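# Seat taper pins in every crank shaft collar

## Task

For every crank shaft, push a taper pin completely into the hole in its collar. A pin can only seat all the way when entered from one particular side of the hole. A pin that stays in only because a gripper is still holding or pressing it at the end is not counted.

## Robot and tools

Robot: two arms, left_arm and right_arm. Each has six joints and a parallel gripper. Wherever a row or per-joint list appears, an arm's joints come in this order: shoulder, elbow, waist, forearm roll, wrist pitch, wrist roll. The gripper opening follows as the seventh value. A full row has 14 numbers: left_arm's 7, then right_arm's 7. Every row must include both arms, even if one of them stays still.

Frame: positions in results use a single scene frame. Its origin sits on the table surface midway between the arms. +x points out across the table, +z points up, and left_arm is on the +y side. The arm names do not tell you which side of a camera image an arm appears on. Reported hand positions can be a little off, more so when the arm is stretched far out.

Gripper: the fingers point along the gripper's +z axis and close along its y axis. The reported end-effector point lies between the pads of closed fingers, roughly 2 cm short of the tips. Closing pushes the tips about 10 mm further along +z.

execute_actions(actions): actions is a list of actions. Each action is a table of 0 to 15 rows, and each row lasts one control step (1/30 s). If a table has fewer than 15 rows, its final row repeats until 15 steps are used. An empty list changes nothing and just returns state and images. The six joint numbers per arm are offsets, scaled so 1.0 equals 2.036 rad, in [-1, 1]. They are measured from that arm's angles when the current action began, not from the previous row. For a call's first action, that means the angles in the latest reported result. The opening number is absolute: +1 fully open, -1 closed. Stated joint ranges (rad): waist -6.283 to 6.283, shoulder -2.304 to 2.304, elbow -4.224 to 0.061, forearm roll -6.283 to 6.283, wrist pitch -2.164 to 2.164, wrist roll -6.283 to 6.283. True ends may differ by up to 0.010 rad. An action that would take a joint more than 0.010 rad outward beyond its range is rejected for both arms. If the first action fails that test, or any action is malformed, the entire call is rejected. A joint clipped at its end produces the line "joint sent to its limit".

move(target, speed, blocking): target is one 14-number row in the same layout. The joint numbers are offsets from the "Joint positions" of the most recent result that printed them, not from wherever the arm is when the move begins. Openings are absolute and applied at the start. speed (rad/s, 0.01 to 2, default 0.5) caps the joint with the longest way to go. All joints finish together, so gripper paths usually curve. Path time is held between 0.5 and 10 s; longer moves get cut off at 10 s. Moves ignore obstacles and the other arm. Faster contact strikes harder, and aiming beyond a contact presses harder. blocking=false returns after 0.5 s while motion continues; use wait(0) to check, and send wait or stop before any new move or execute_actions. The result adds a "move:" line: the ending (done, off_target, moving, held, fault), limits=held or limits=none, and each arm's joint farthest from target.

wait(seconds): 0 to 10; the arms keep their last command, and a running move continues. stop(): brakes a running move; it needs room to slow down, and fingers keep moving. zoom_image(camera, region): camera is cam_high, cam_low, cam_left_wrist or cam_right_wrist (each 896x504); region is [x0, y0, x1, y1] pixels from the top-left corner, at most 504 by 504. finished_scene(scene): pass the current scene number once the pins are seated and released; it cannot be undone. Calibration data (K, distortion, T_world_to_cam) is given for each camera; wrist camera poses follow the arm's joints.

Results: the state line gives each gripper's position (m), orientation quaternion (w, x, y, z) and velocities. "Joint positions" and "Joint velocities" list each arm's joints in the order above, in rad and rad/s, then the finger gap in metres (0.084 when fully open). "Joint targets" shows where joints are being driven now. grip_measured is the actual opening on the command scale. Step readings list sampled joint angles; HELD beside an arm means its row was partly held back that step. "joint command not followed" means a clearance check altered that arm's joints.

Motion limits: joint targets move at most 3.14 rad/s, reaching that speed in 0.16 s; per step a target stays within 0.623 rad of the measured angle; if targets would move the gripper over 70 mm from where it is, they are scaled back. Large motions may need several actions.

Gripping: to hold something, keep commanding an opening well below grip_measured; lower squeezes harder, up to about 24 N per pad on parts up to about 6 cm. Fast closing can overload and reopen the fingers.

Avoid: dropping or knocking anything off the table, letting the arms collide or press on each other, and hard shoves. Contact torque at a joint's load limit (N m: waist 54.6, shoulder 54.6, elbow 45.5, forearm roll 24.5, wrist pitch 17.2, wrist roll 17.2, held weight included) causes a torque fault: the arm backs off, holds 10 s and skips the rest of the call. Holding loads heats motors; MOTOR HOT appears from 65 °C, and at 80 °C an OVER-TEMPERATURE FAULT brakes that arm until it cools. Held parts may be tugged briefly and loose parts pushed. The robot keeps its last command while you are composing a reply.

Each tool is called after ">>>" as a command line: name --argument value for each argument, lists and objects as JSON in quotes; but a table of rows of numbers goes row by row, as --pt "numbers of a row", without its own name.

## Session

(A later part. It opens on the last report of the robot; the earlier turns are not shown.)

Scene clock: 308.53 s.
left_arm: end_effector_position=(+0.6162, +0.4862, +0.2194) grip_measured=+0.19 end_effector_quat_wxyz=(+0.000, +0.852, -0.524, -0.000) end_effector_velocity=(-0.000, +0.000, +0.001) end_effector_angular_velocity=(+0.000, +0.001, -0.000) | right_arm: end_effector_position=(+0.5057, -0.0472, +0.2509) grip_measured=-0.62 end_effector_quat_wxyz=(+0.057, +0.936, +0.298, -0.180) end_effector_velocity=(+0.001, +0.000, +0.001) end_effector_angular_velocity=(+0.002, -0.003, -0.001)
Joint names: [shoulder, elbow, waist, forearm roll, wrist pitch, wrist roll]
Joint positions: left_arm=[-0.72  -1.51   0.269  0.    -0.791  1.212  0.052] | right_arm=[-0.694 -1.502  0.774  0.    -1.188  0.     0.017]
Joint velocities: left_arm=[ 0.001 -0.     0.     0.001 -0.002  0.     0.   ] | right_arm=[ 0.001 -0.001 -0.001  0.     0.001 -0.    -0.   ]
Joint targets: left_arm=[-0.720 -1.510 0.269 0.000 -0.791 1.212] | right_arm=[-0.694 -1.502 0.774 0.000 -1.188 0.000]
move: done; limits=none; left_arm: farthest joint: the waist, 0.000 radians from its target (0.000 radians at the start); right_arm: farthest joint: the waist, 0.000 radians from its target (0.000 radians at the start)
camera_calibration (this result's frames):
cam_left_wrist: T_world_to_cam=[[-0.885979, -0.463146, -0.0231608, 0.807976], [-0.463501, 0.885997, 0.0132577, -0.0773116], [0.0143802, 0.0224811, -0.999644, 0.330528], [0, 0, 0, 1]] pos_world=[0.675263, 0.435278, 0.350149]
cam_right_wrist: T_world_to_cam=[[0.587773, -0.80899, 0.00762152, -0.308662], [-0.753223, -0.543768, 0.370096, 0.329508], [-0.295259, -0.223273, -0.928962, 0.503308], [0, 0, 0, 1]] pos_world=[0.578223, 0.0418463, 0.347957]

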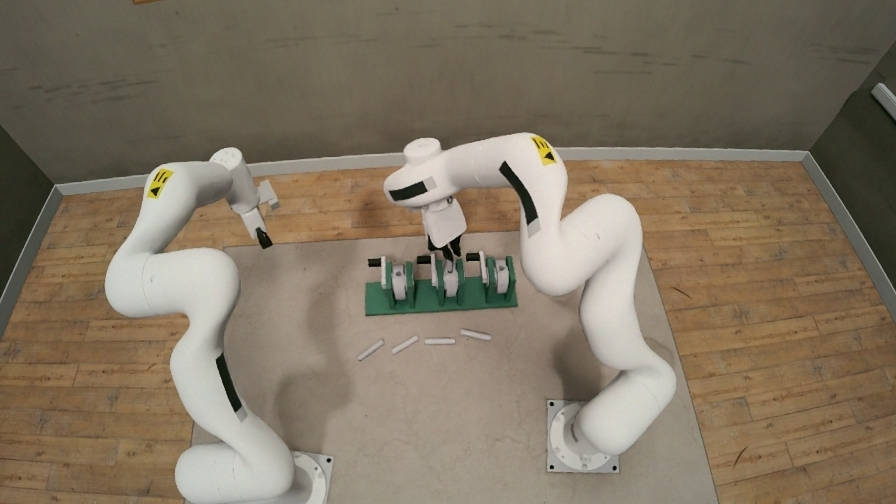

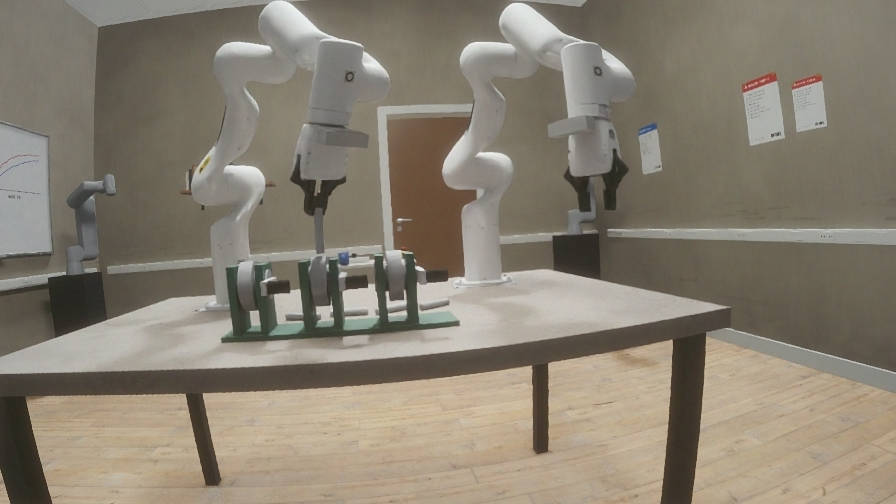

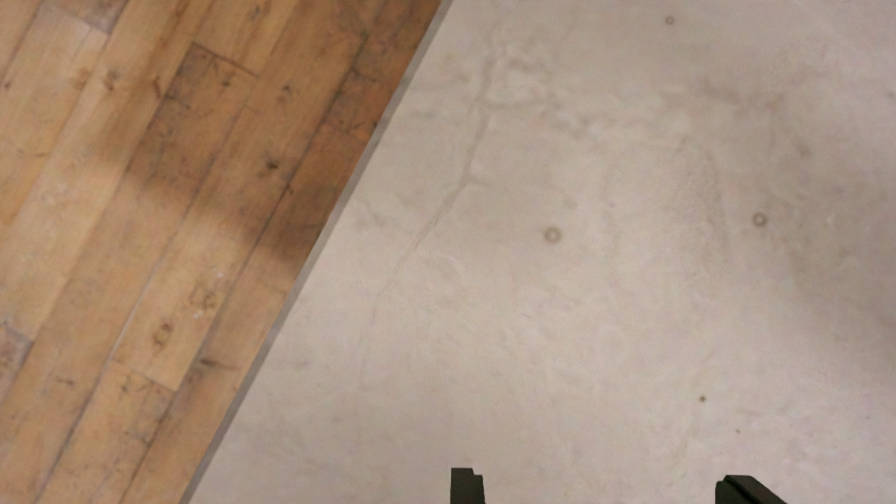

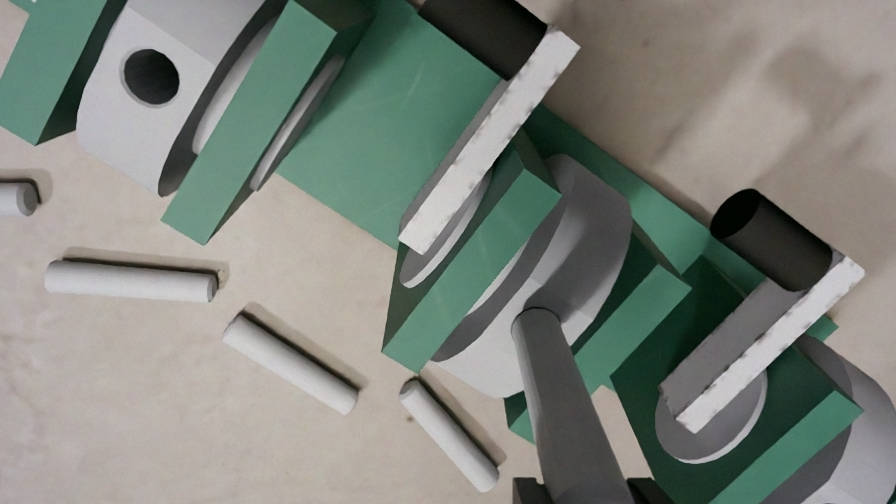

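>>> move --target '[0,0,0,0,0,0,0.2,-0.0103,0.007,0,0,0.0173,0,-1]' --speed 0.02

>>> zoom_image --camera "cam_low" --region '[270, 170, 370, 290]'

Scene clock: 318.20 s.
left_arm: end_effector_position=(+0.6162, +0.4862, +0.2194) grip_measured=+0.19 end_effector_quat_wxyz=(+0.000, +0.852, -0.524, -0.000) end_effector_velocity=(-0.000, +0.000, -0.001) end_effector_angular_velocity=(+0.001, +0.002, -0.001) | right_arm: end_effector_position=(+0.5053, -0.0476, +0.2312) grip_measured=-0.61 end_effector_quat_wxyz=(+0.057, +0.936, +0.298, -0.180) end_effector_velocity=(+0.000, +0.000, +0.001) end_effector_angular_velocity=(+0.001, -0.001, +0.000)
Joint names: [shoulder, elbow, waist, forearm roll, wrist pitch, wrist roll]
Joint positions: left_arm=[-0.72  -1.51   0.269  0.    -0.791  1.212  0.052] | right_arm=[-0.715 -1.488  0.774 -0.    -1.153  0.     0.017]
Joint velocities: left_arm=[-0.001 -0.    -0.     0.002 -0.    -0.     0.   ] | right_arm=[ 0.002  0.    -0.     0.    -0.    -0.     0.   ]
Joint targets: left_arm=[-0.720 -1.510 0.269 0.000 -0.791 1.212] | right_arm=[-0.715 -1.488 0.774 0.000 -1.153 0.000]
move: done; limits=none; left_arm: farthest joint: the waist, 0.000 radians from its target (0.000 radians at the start); right_arm: farthest joint: the waist, 0.000 radians from its target (0.000 radians at the start)
camera_calibration (this result's frames):
cam_left_wrist: T_world_to_cam=[[-0.885979, -0.463146, -0.0231608, 0.807976], [-0.463501, 0.885997, 0.0132577, -0.0773116], [0.0143801, 0.0224811, -0.999644, 0.330529], [0, 0, 0, 1]] pos_world=[0.675263, 0.435278, 0.350149]
cam_right_wrist: T_world_to_cam=[[0.587747, -0.809008, 0.00768674, -0.308557], [-0.753245, -0.543718, 0.370124, 0.336256], [-0.295254, -0.223329, -0.928951, 0.484812], [0, 0, 0, 1]] pos_world=[0.577779, 0.0414758, 0.328281]

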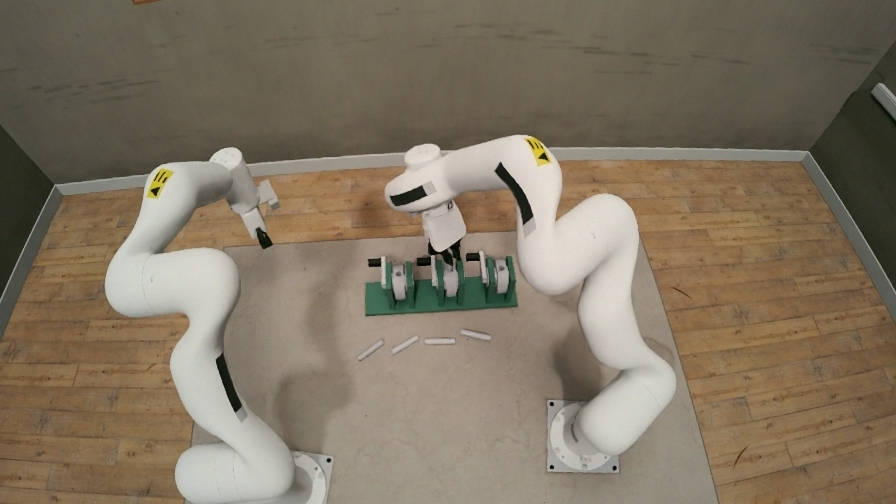

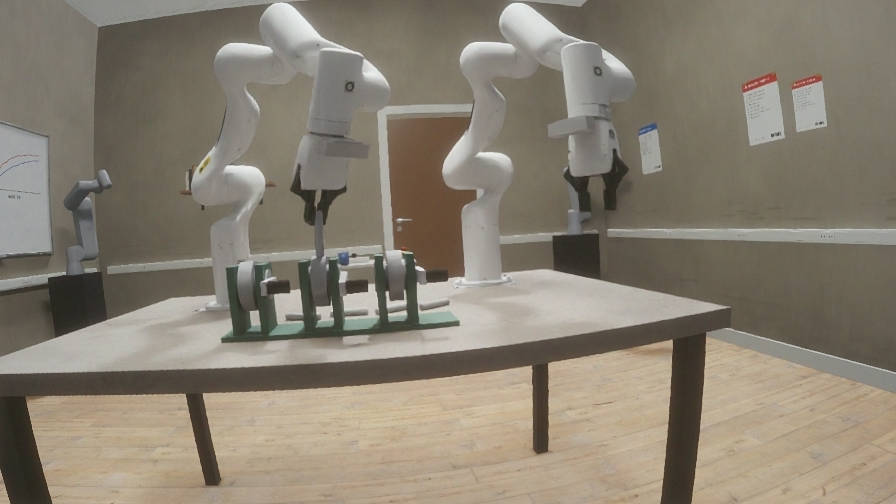

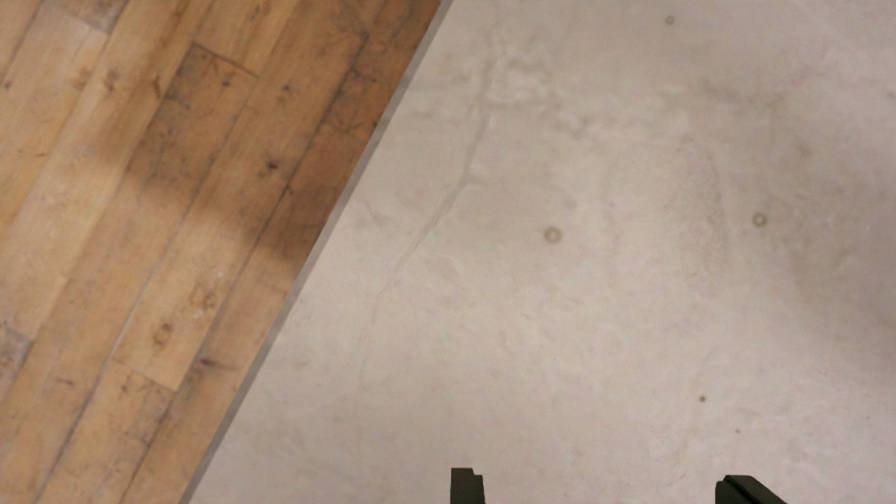

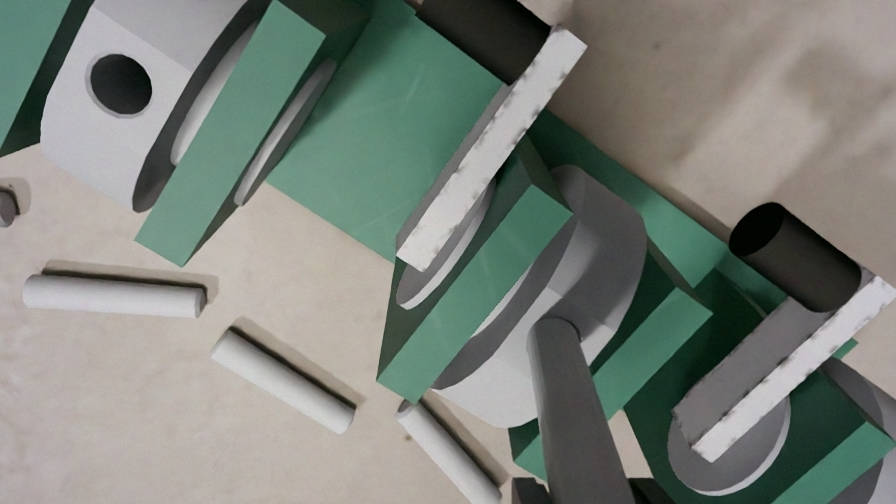

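Region (270, 170, 370, 290) of cam_low's 896x504 image, scaled by 4.200, with more detail than that image has.

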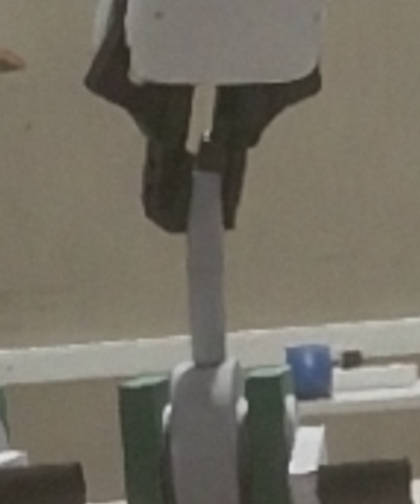

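>>> move --target '[0,0,0,0,0,0,0.2,0.0211,-0.0152,0,0,-0.0368,0,-1]' --speed 0.1

>>> move --target '[-0.0896,-0.1502,-0.3304,0,-0.0601,-0.1007,0.2,0,0,-0.45,0,0,0,-1]' --speed 0.6

Scene clock: 335.50 s.
left_arm: end_effector_position=(+0.6162, +0.4862, +0.2194) grip_measured=+0.19 end_effector_quat_wxyz=(+0.000, +0.852, -0.524, -0.000) end_effector_velocity=(+0.000, -0.000, +0.000) end_effector_angular_velocity=(-0.000, -0.000, -0.000) | right_arm: end_effector_position=(+0.5057, -0.0473, +0.2723) grip_measured=-0.61 end_effector_quat_wxyz=(+0.058, +0.935, +0.298, -0.181) end_effector_velocity=(-0.001, -0.001, -0.001) end_effector_angular_velocity=(-0.002, +0.003, +0.000)
Joint names: [shoulder, elbow, waist, forearm roll, wrist pitch, wrist roll]
Joint positions: left_arm=[-0.72  -1.51   0.269  0.    -0.791  1.212  0.052] | right_arm=[-0.672 -1.519  0.774 -0.    -1.228  0.     0.017]
Joint velocities: left_arm=[ 0. -0. -0. -0. -0.  0. -0.] | right_arm=[-0.002  0.001 -0.     0.    -0.002 -0.001  0.   ]
Joint targets: left_arm=[-0.720 -1.510 0.269 0.000 -0.791 1.212] | right_arm=[-0.672 -1.519 0.774 -0.000 -1.228 0.000]
move: done; limits=none; left_arm: farthest joint: the waist, 0.000 radians from its target (0.000 radians at the start); right_arm: farthest joint: the waist, 0.000 radians from its target (0.000 radians at the start)
camera_calibration (this result's frames):
cam_left_wrist: T_world_to_cam=[[-0.885979, -0.463146, -0.0231608, 0.807976], [-0.463501, 0.885997, 0.0132577, -0.0773116], [0.0143801, 0.0224811, -0.999644, 0.330529], [0, 0, 0, 1]] pos_world=[0.675263, 0.435278, 0.350149]
cam_right_wrist: T_world_to_cam=[[0.587756, -0.809002, 0.00767828, -0.30888], [-0.752853, -0.543438, 0.371332, 0.321007], [-0.296236, -0.224033, -0.928468, 0.523478], [0, 0, 0, 1]] pos_world=[0.578291, 0.0418393, 0.369204]

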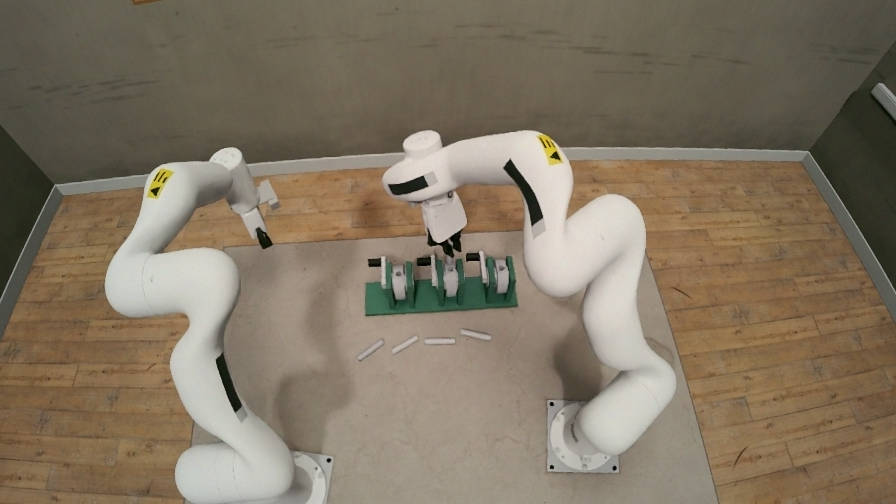

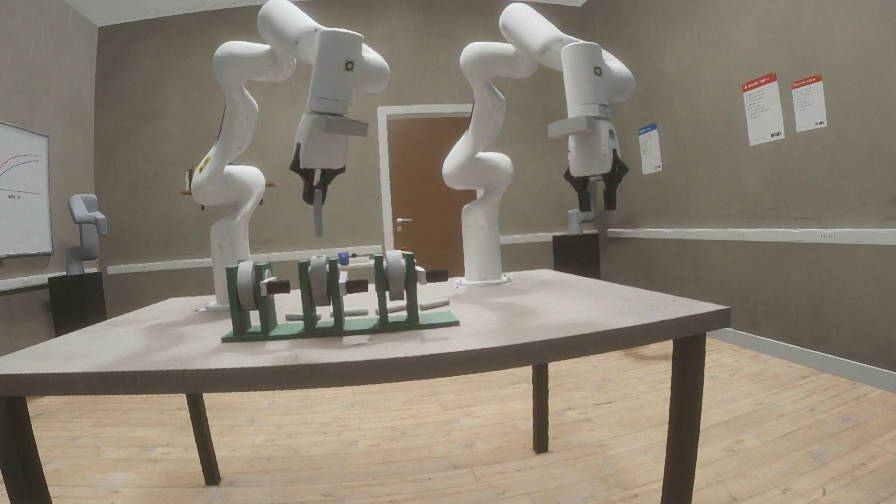

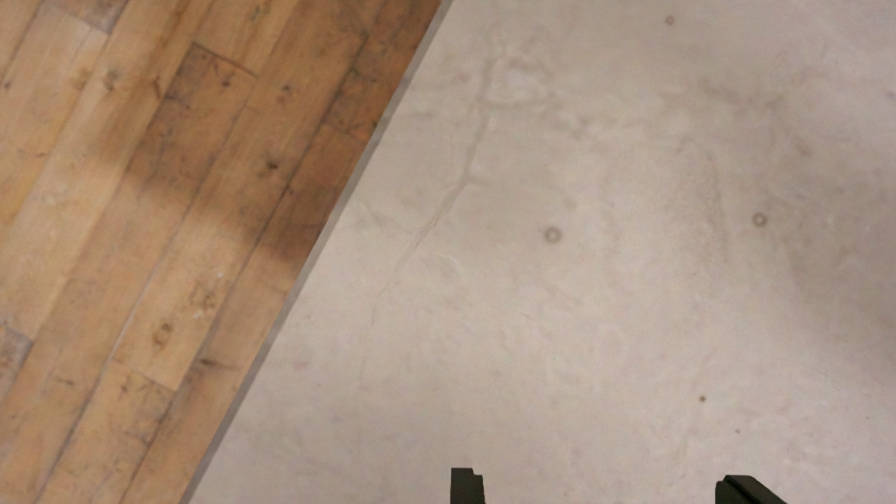

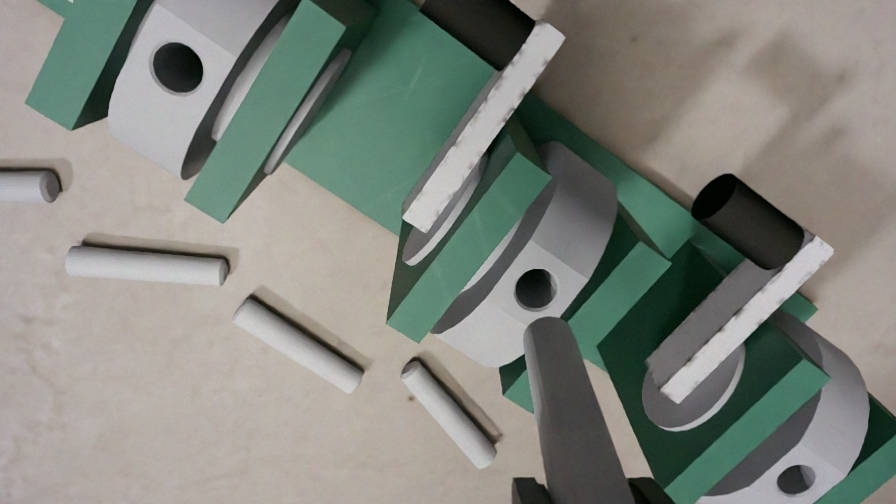

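Scene clock: 337.47 s.
left_arm: end_effector_position=(+0.5765, +0.0217, +0.2196) grip_measured=+0.19 end_effector_quat_wxyz=(-0.000, +0.707, -0.707, +0.000) end_effector_velocity=(-0.002, -0.003, -0.002) end_effector_angular_velocity=(+0.001, +0.002, -0.004) | right_arm: end_effector_position=(+0.5859, -0.5446, +0.2723) grip_measured=-0.61 end_effector_quat_wxyz=(-0.028, +0.971, -0.146, -0.188) end_effector_velocity=(-0.001, -0.003, +0.000) end_effector_angular_velocity=(-0.000, +0.001, -0.005)
Joint names: [shoulder, elbow, waist, forearm roll, wrist pitch, wrist roll]
Joint positions: left_arm=[-0.902 -1.816 -0.403  0.    -0.913  1.007  0.052] | right_arm=[-0.672 -1.519 -0.141  0.    -1.228  0.     0.017]
Joint velocities: left_arm=[-0.002 -0.    -0.005 -0.001 -0.001 -0.    -0.   ] | right_arm=[ 0.    -0.    -0.005 -0.001 -0.001 -0.    -0.   ]
Joint targets: left_arm=[-0.902 -1.816 -0.403 0.000 -0.913 1.007] | right_arm=[-0.672 -1.519 -0.142 -0.000 -1.228 0.000]
move: done; limits=none; left_arm: farthest joint: the waist, 0.001 radians from its target (0.673 radians at the start); right_arm: farthest joint: the waist, 0.001 radians from its target (0.916 radians at the start)
camera_calibration (this result's frames):
cam_left_wrist: T_world_to_cam=[[-0.999597, -0.0148784, -0.0241671, 0.613696], [-0.0151927, 0.999802, 0.0128737, 0.0549825], [0.0239707, 0.0132356, -0.999625, 0.336452], [0, 0, 0, 1]] pos_world=[0.606219, -0.050294, 0.35045]
cam_right_wrist: T_world_to_cam=[[-0.282855, -0.959133, 0.00760382, -0.329985], [-0.889767, 0.265342, 0.37136, 0.631872], [-0.358201, 0.0982751, -0.928458, 0.647687], [0, 0, 0, 1]] pos_world=[0.700883, -0.547813, 0.369207]

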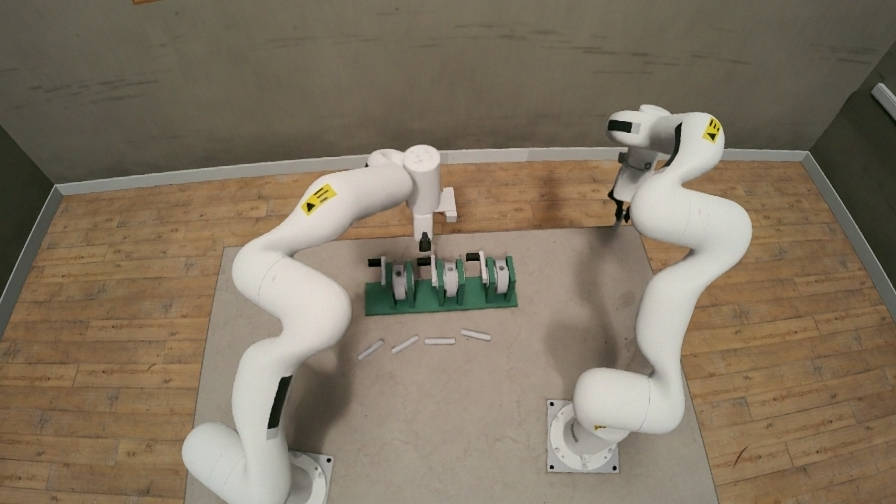

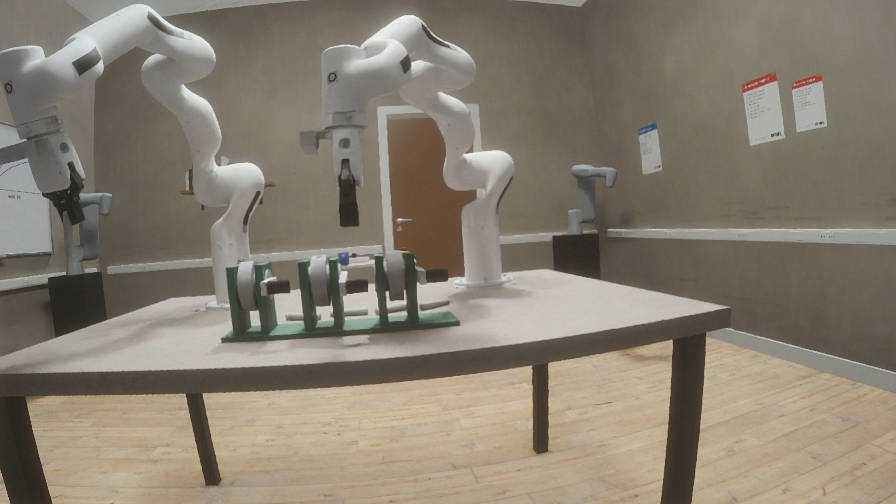

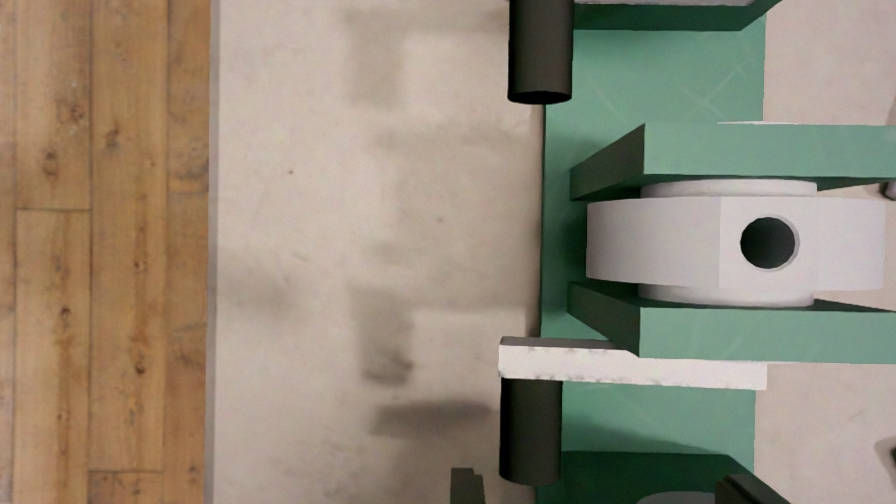

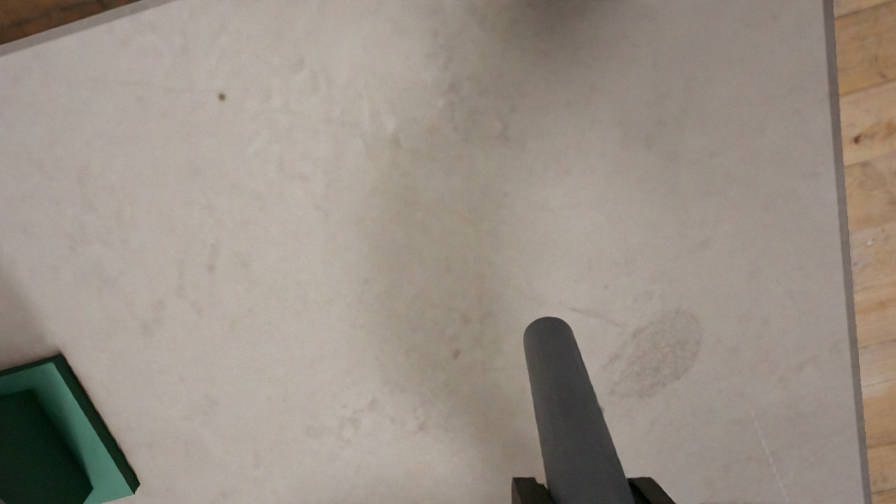

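>>> move --target '[-0.0799,0.015,0.004,0,0.0944,0.004,0.2,0,0,0,0,0,0,-1]' --speed 0.15

>>> move --target '[0,0,0,0,0,0,-0.6,0,0,0,0,0,0,-1]'

Scene clock: 347.33 s.
left_arm: end_effector_position=(+0.5796, +0.0268, +0.0876) grip_measured=+0.19 end_effector_quat_wxyz=(-0.000, +0.707, -0.707, -0.000) end_effector_velocity=(-0.001, +0.001, -0.003) end_effector_angular_velocity=(+0.002, +0.004, +0.001) | right_arm: end_effector_position=(+0.5859, -0.5446, +0.2723) grip_measured=-0.61 end_effector_quat_wxyz=(-0.028, +0.971, -0.146, -0.188) end_effector_velocity=(-0.000, +0.000, -0.001) end_effector_angular_velocity=(+0.000, +0.000, +0.000)
Joint names: [shoulder, elbow, waist, forearm roll, wrist pitch, wrist roll]
Joint positions: left_arm=[-1.065 -1.785 -0.394  0.    -0.721  1.015  0.052] | right_arm=[-0.672 -1.519 -0.141  0.    -1.228  0.     0.017]
Joint velocities: left_arm=[-0.003  0.001  0.001  0.     0.    -0.    -0.   ] | right_arm=[-0.     0.001  0.     0.     0.001 -0.    -0.   ]
Joint targets: left_arm=[-1.065 -1.785 -0.394 0.000 -0.721 1.015] | right_arm=[-0.672 -1.519 -0.141 0.000 -1.228 0.000]
move: done; limits=none; left_arm: farthest joint: the waist, 0.000 radians from its target (0.009 radians at the start); right_arm: farthest joint: the waist, 0.000 radians from its target (0.001 radians at the start)
camera_calibration (this result's frames):
cam_left_wrist: T_world_to_cam=[[-0.999607, -0.0148103, -0.023798, 0.613637], [-0.0151244, 0.9998, 0.0130702, 0.0515708], [0.0235996, 0.013425, -0.999631, 0.204502], [0, 0, 0, 1]] pos_world=[0.60935, -0.0452178, 0.218356]
cam_right_wrist: T_world_to_cam=[[-0.282856, -0.959132, 0.00760395, -0.329985], [-0.889767, 0.265344, 0.37136, 0.631872], [-0.358201, 0.0982755, -0.928458, 0.647687], [0, 0, 0, 1]] pos_world=[0.700882, -0.547814, 0.369207]

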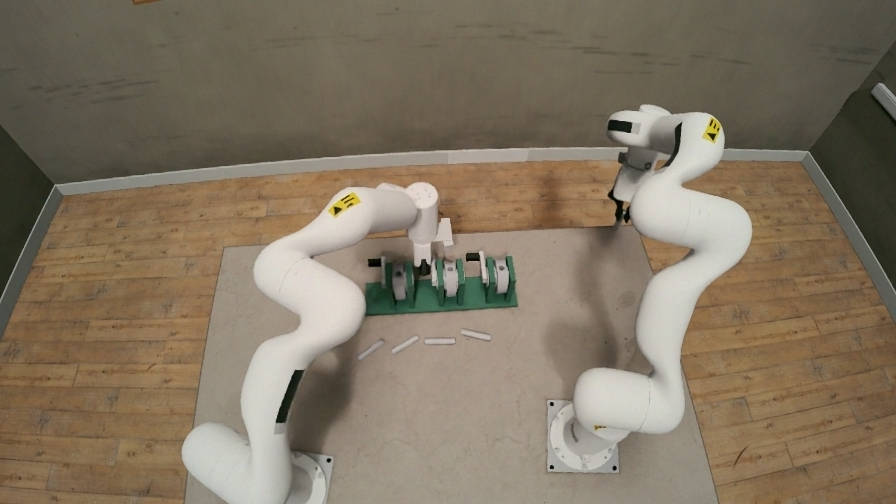

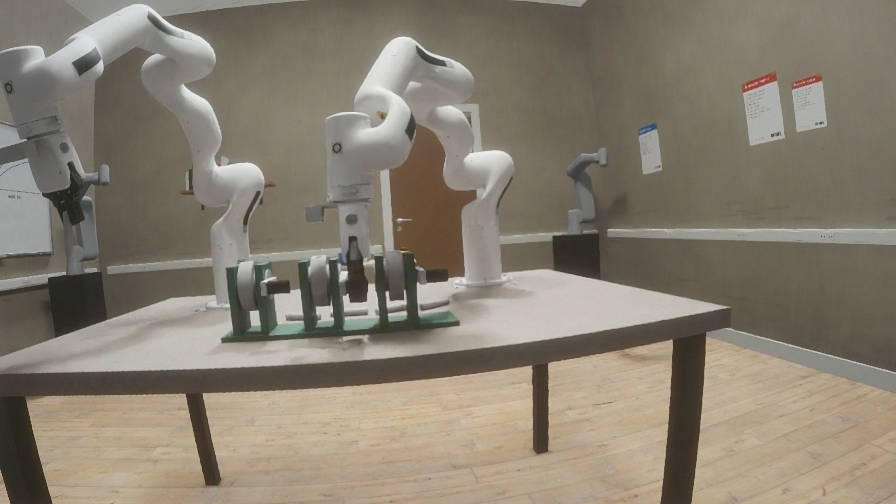

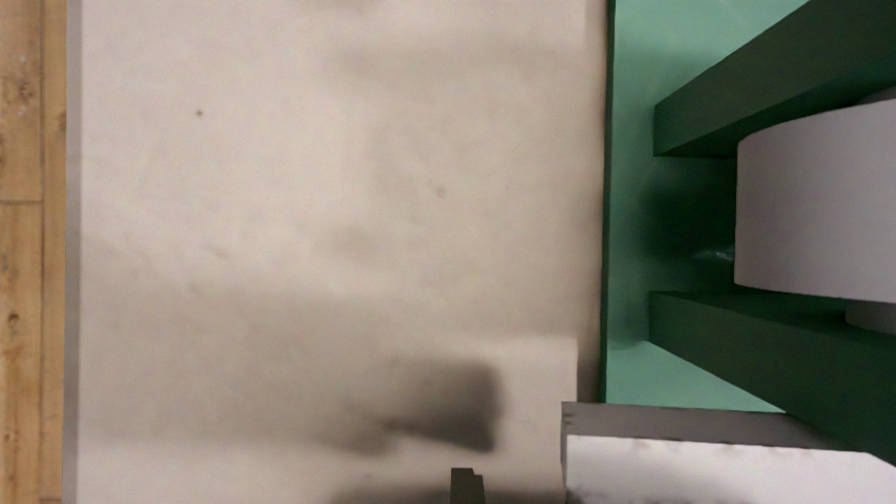

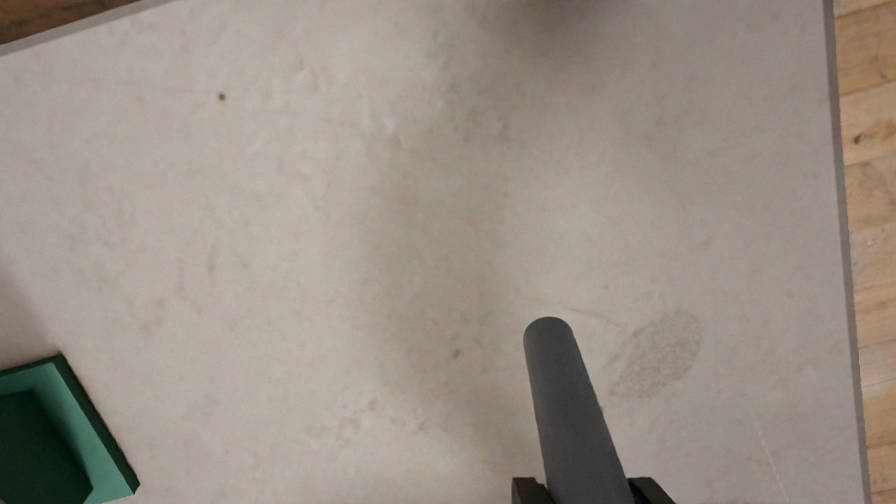

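Scene clock: 347.83 s.
left_arm: end_effector_position=(+0.5790, +0.0268, +0.0874) grip_measured=-0.47 end_effector_quat_wxyz=(+0.000, +0.707, -0.707, -0.001) end_effector_velocity=(+0.000, -0.000, +0.001) end_effector_angular_velocity=(-0.001, -0.001, +0.001) | right_arm: end_effector_position=(+0.5859, -0.5446, +0.2723) grip_measured=-0.61 end_effector_quat_wxyz=(-0.028, +0.971, -0.146, -0.188) end_effector_velocity=(+0.000, -0.000, +0.000) end_effector_angular_velocity=(-0.001, -0.001, -0.000)
Joint names: [shoulder, elbow, waist, forearm roll, wrist pitch, wrist roll]
Joint positions: left_arm=[-1.065 -1.785 -0.395  0.    -0.722  1.015  0.024] | right_arm=[-0.672 -1.519 -0.141  0.    -1.228  0.     0.017]
Joint velocities: left_arm=[ 0.001 -0.     0.    -0.001 -0.     0.     0.   ] | right_arm=[ 0.     0.    -0.    -0.     0.001  0.     0.   ]
Joint targets: left_arm=[-1.065 -1.785 -0.394 0.000 -0.721 1.015] | right_arm=[-0.672 -1.519 -0.141 0.000 -1.228 0.000]
move: done; limits=none; left_arm: farthest joint: the waist, 0.001 radians from its target (0.000 radians at the start); right_arm: farthest joint: the waist, 0.000 radians from its target (0.000 radians at the start)
camera_calibration (this result's frames):
cam_left_wrist: T_world_to_cam=[[-0.999645, -0.014655, -0.0222686, 0.61293], [-0.0149655, 0.999792, 0.0138392, 0.0513996], [0.0220611, 0.0141675, -0.999656, 0.205194], [0, 0, 0, 1]] pos_world=[0.608955, -0.0453135, 0.218061]
cam_right_wrist: T_world_to_cam=[[-0.282856, -0.959132, 0.00760393, -0.329985], [-0.889767, 0.265344, 0.37136, 0.631872], [-0.358201, 0.0982755, -0.928458, 0.647687], [0, 0, 0, 1]] pos_world=[0.700882, -0.547814, 0.369207]

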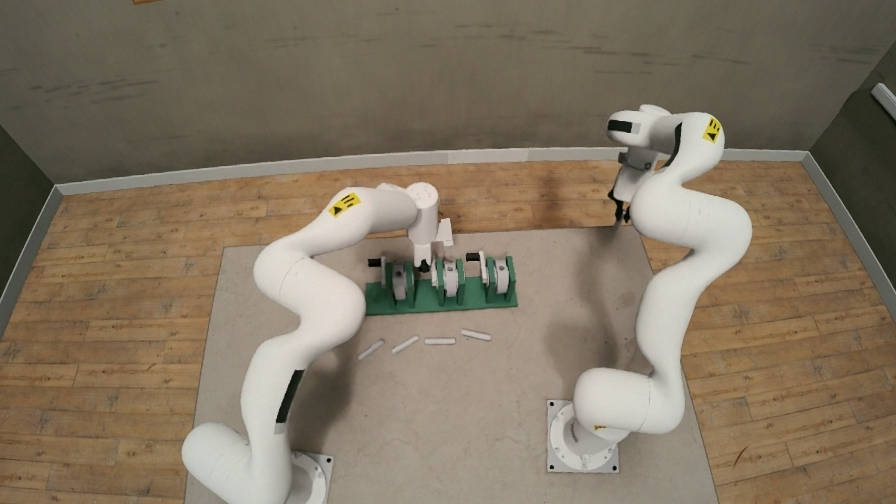

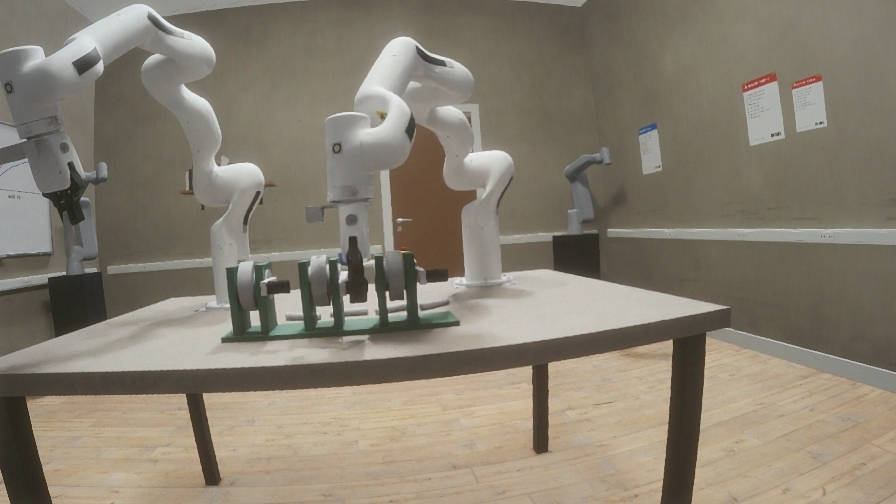

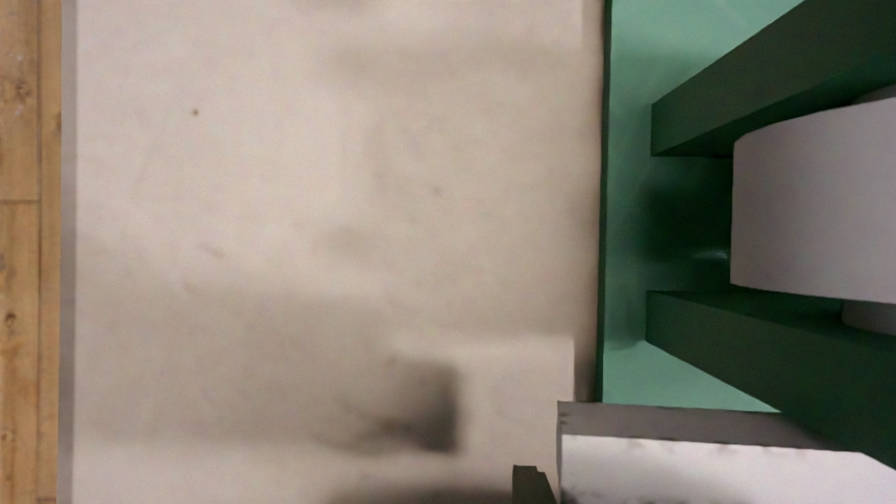

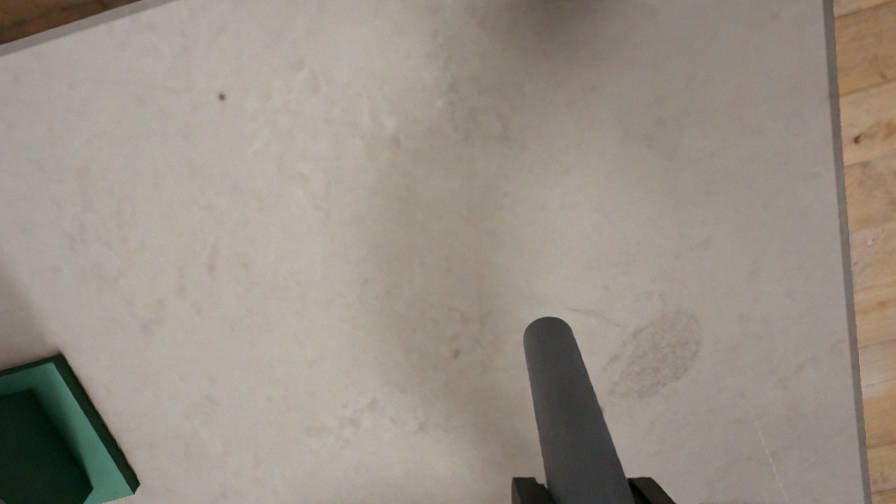

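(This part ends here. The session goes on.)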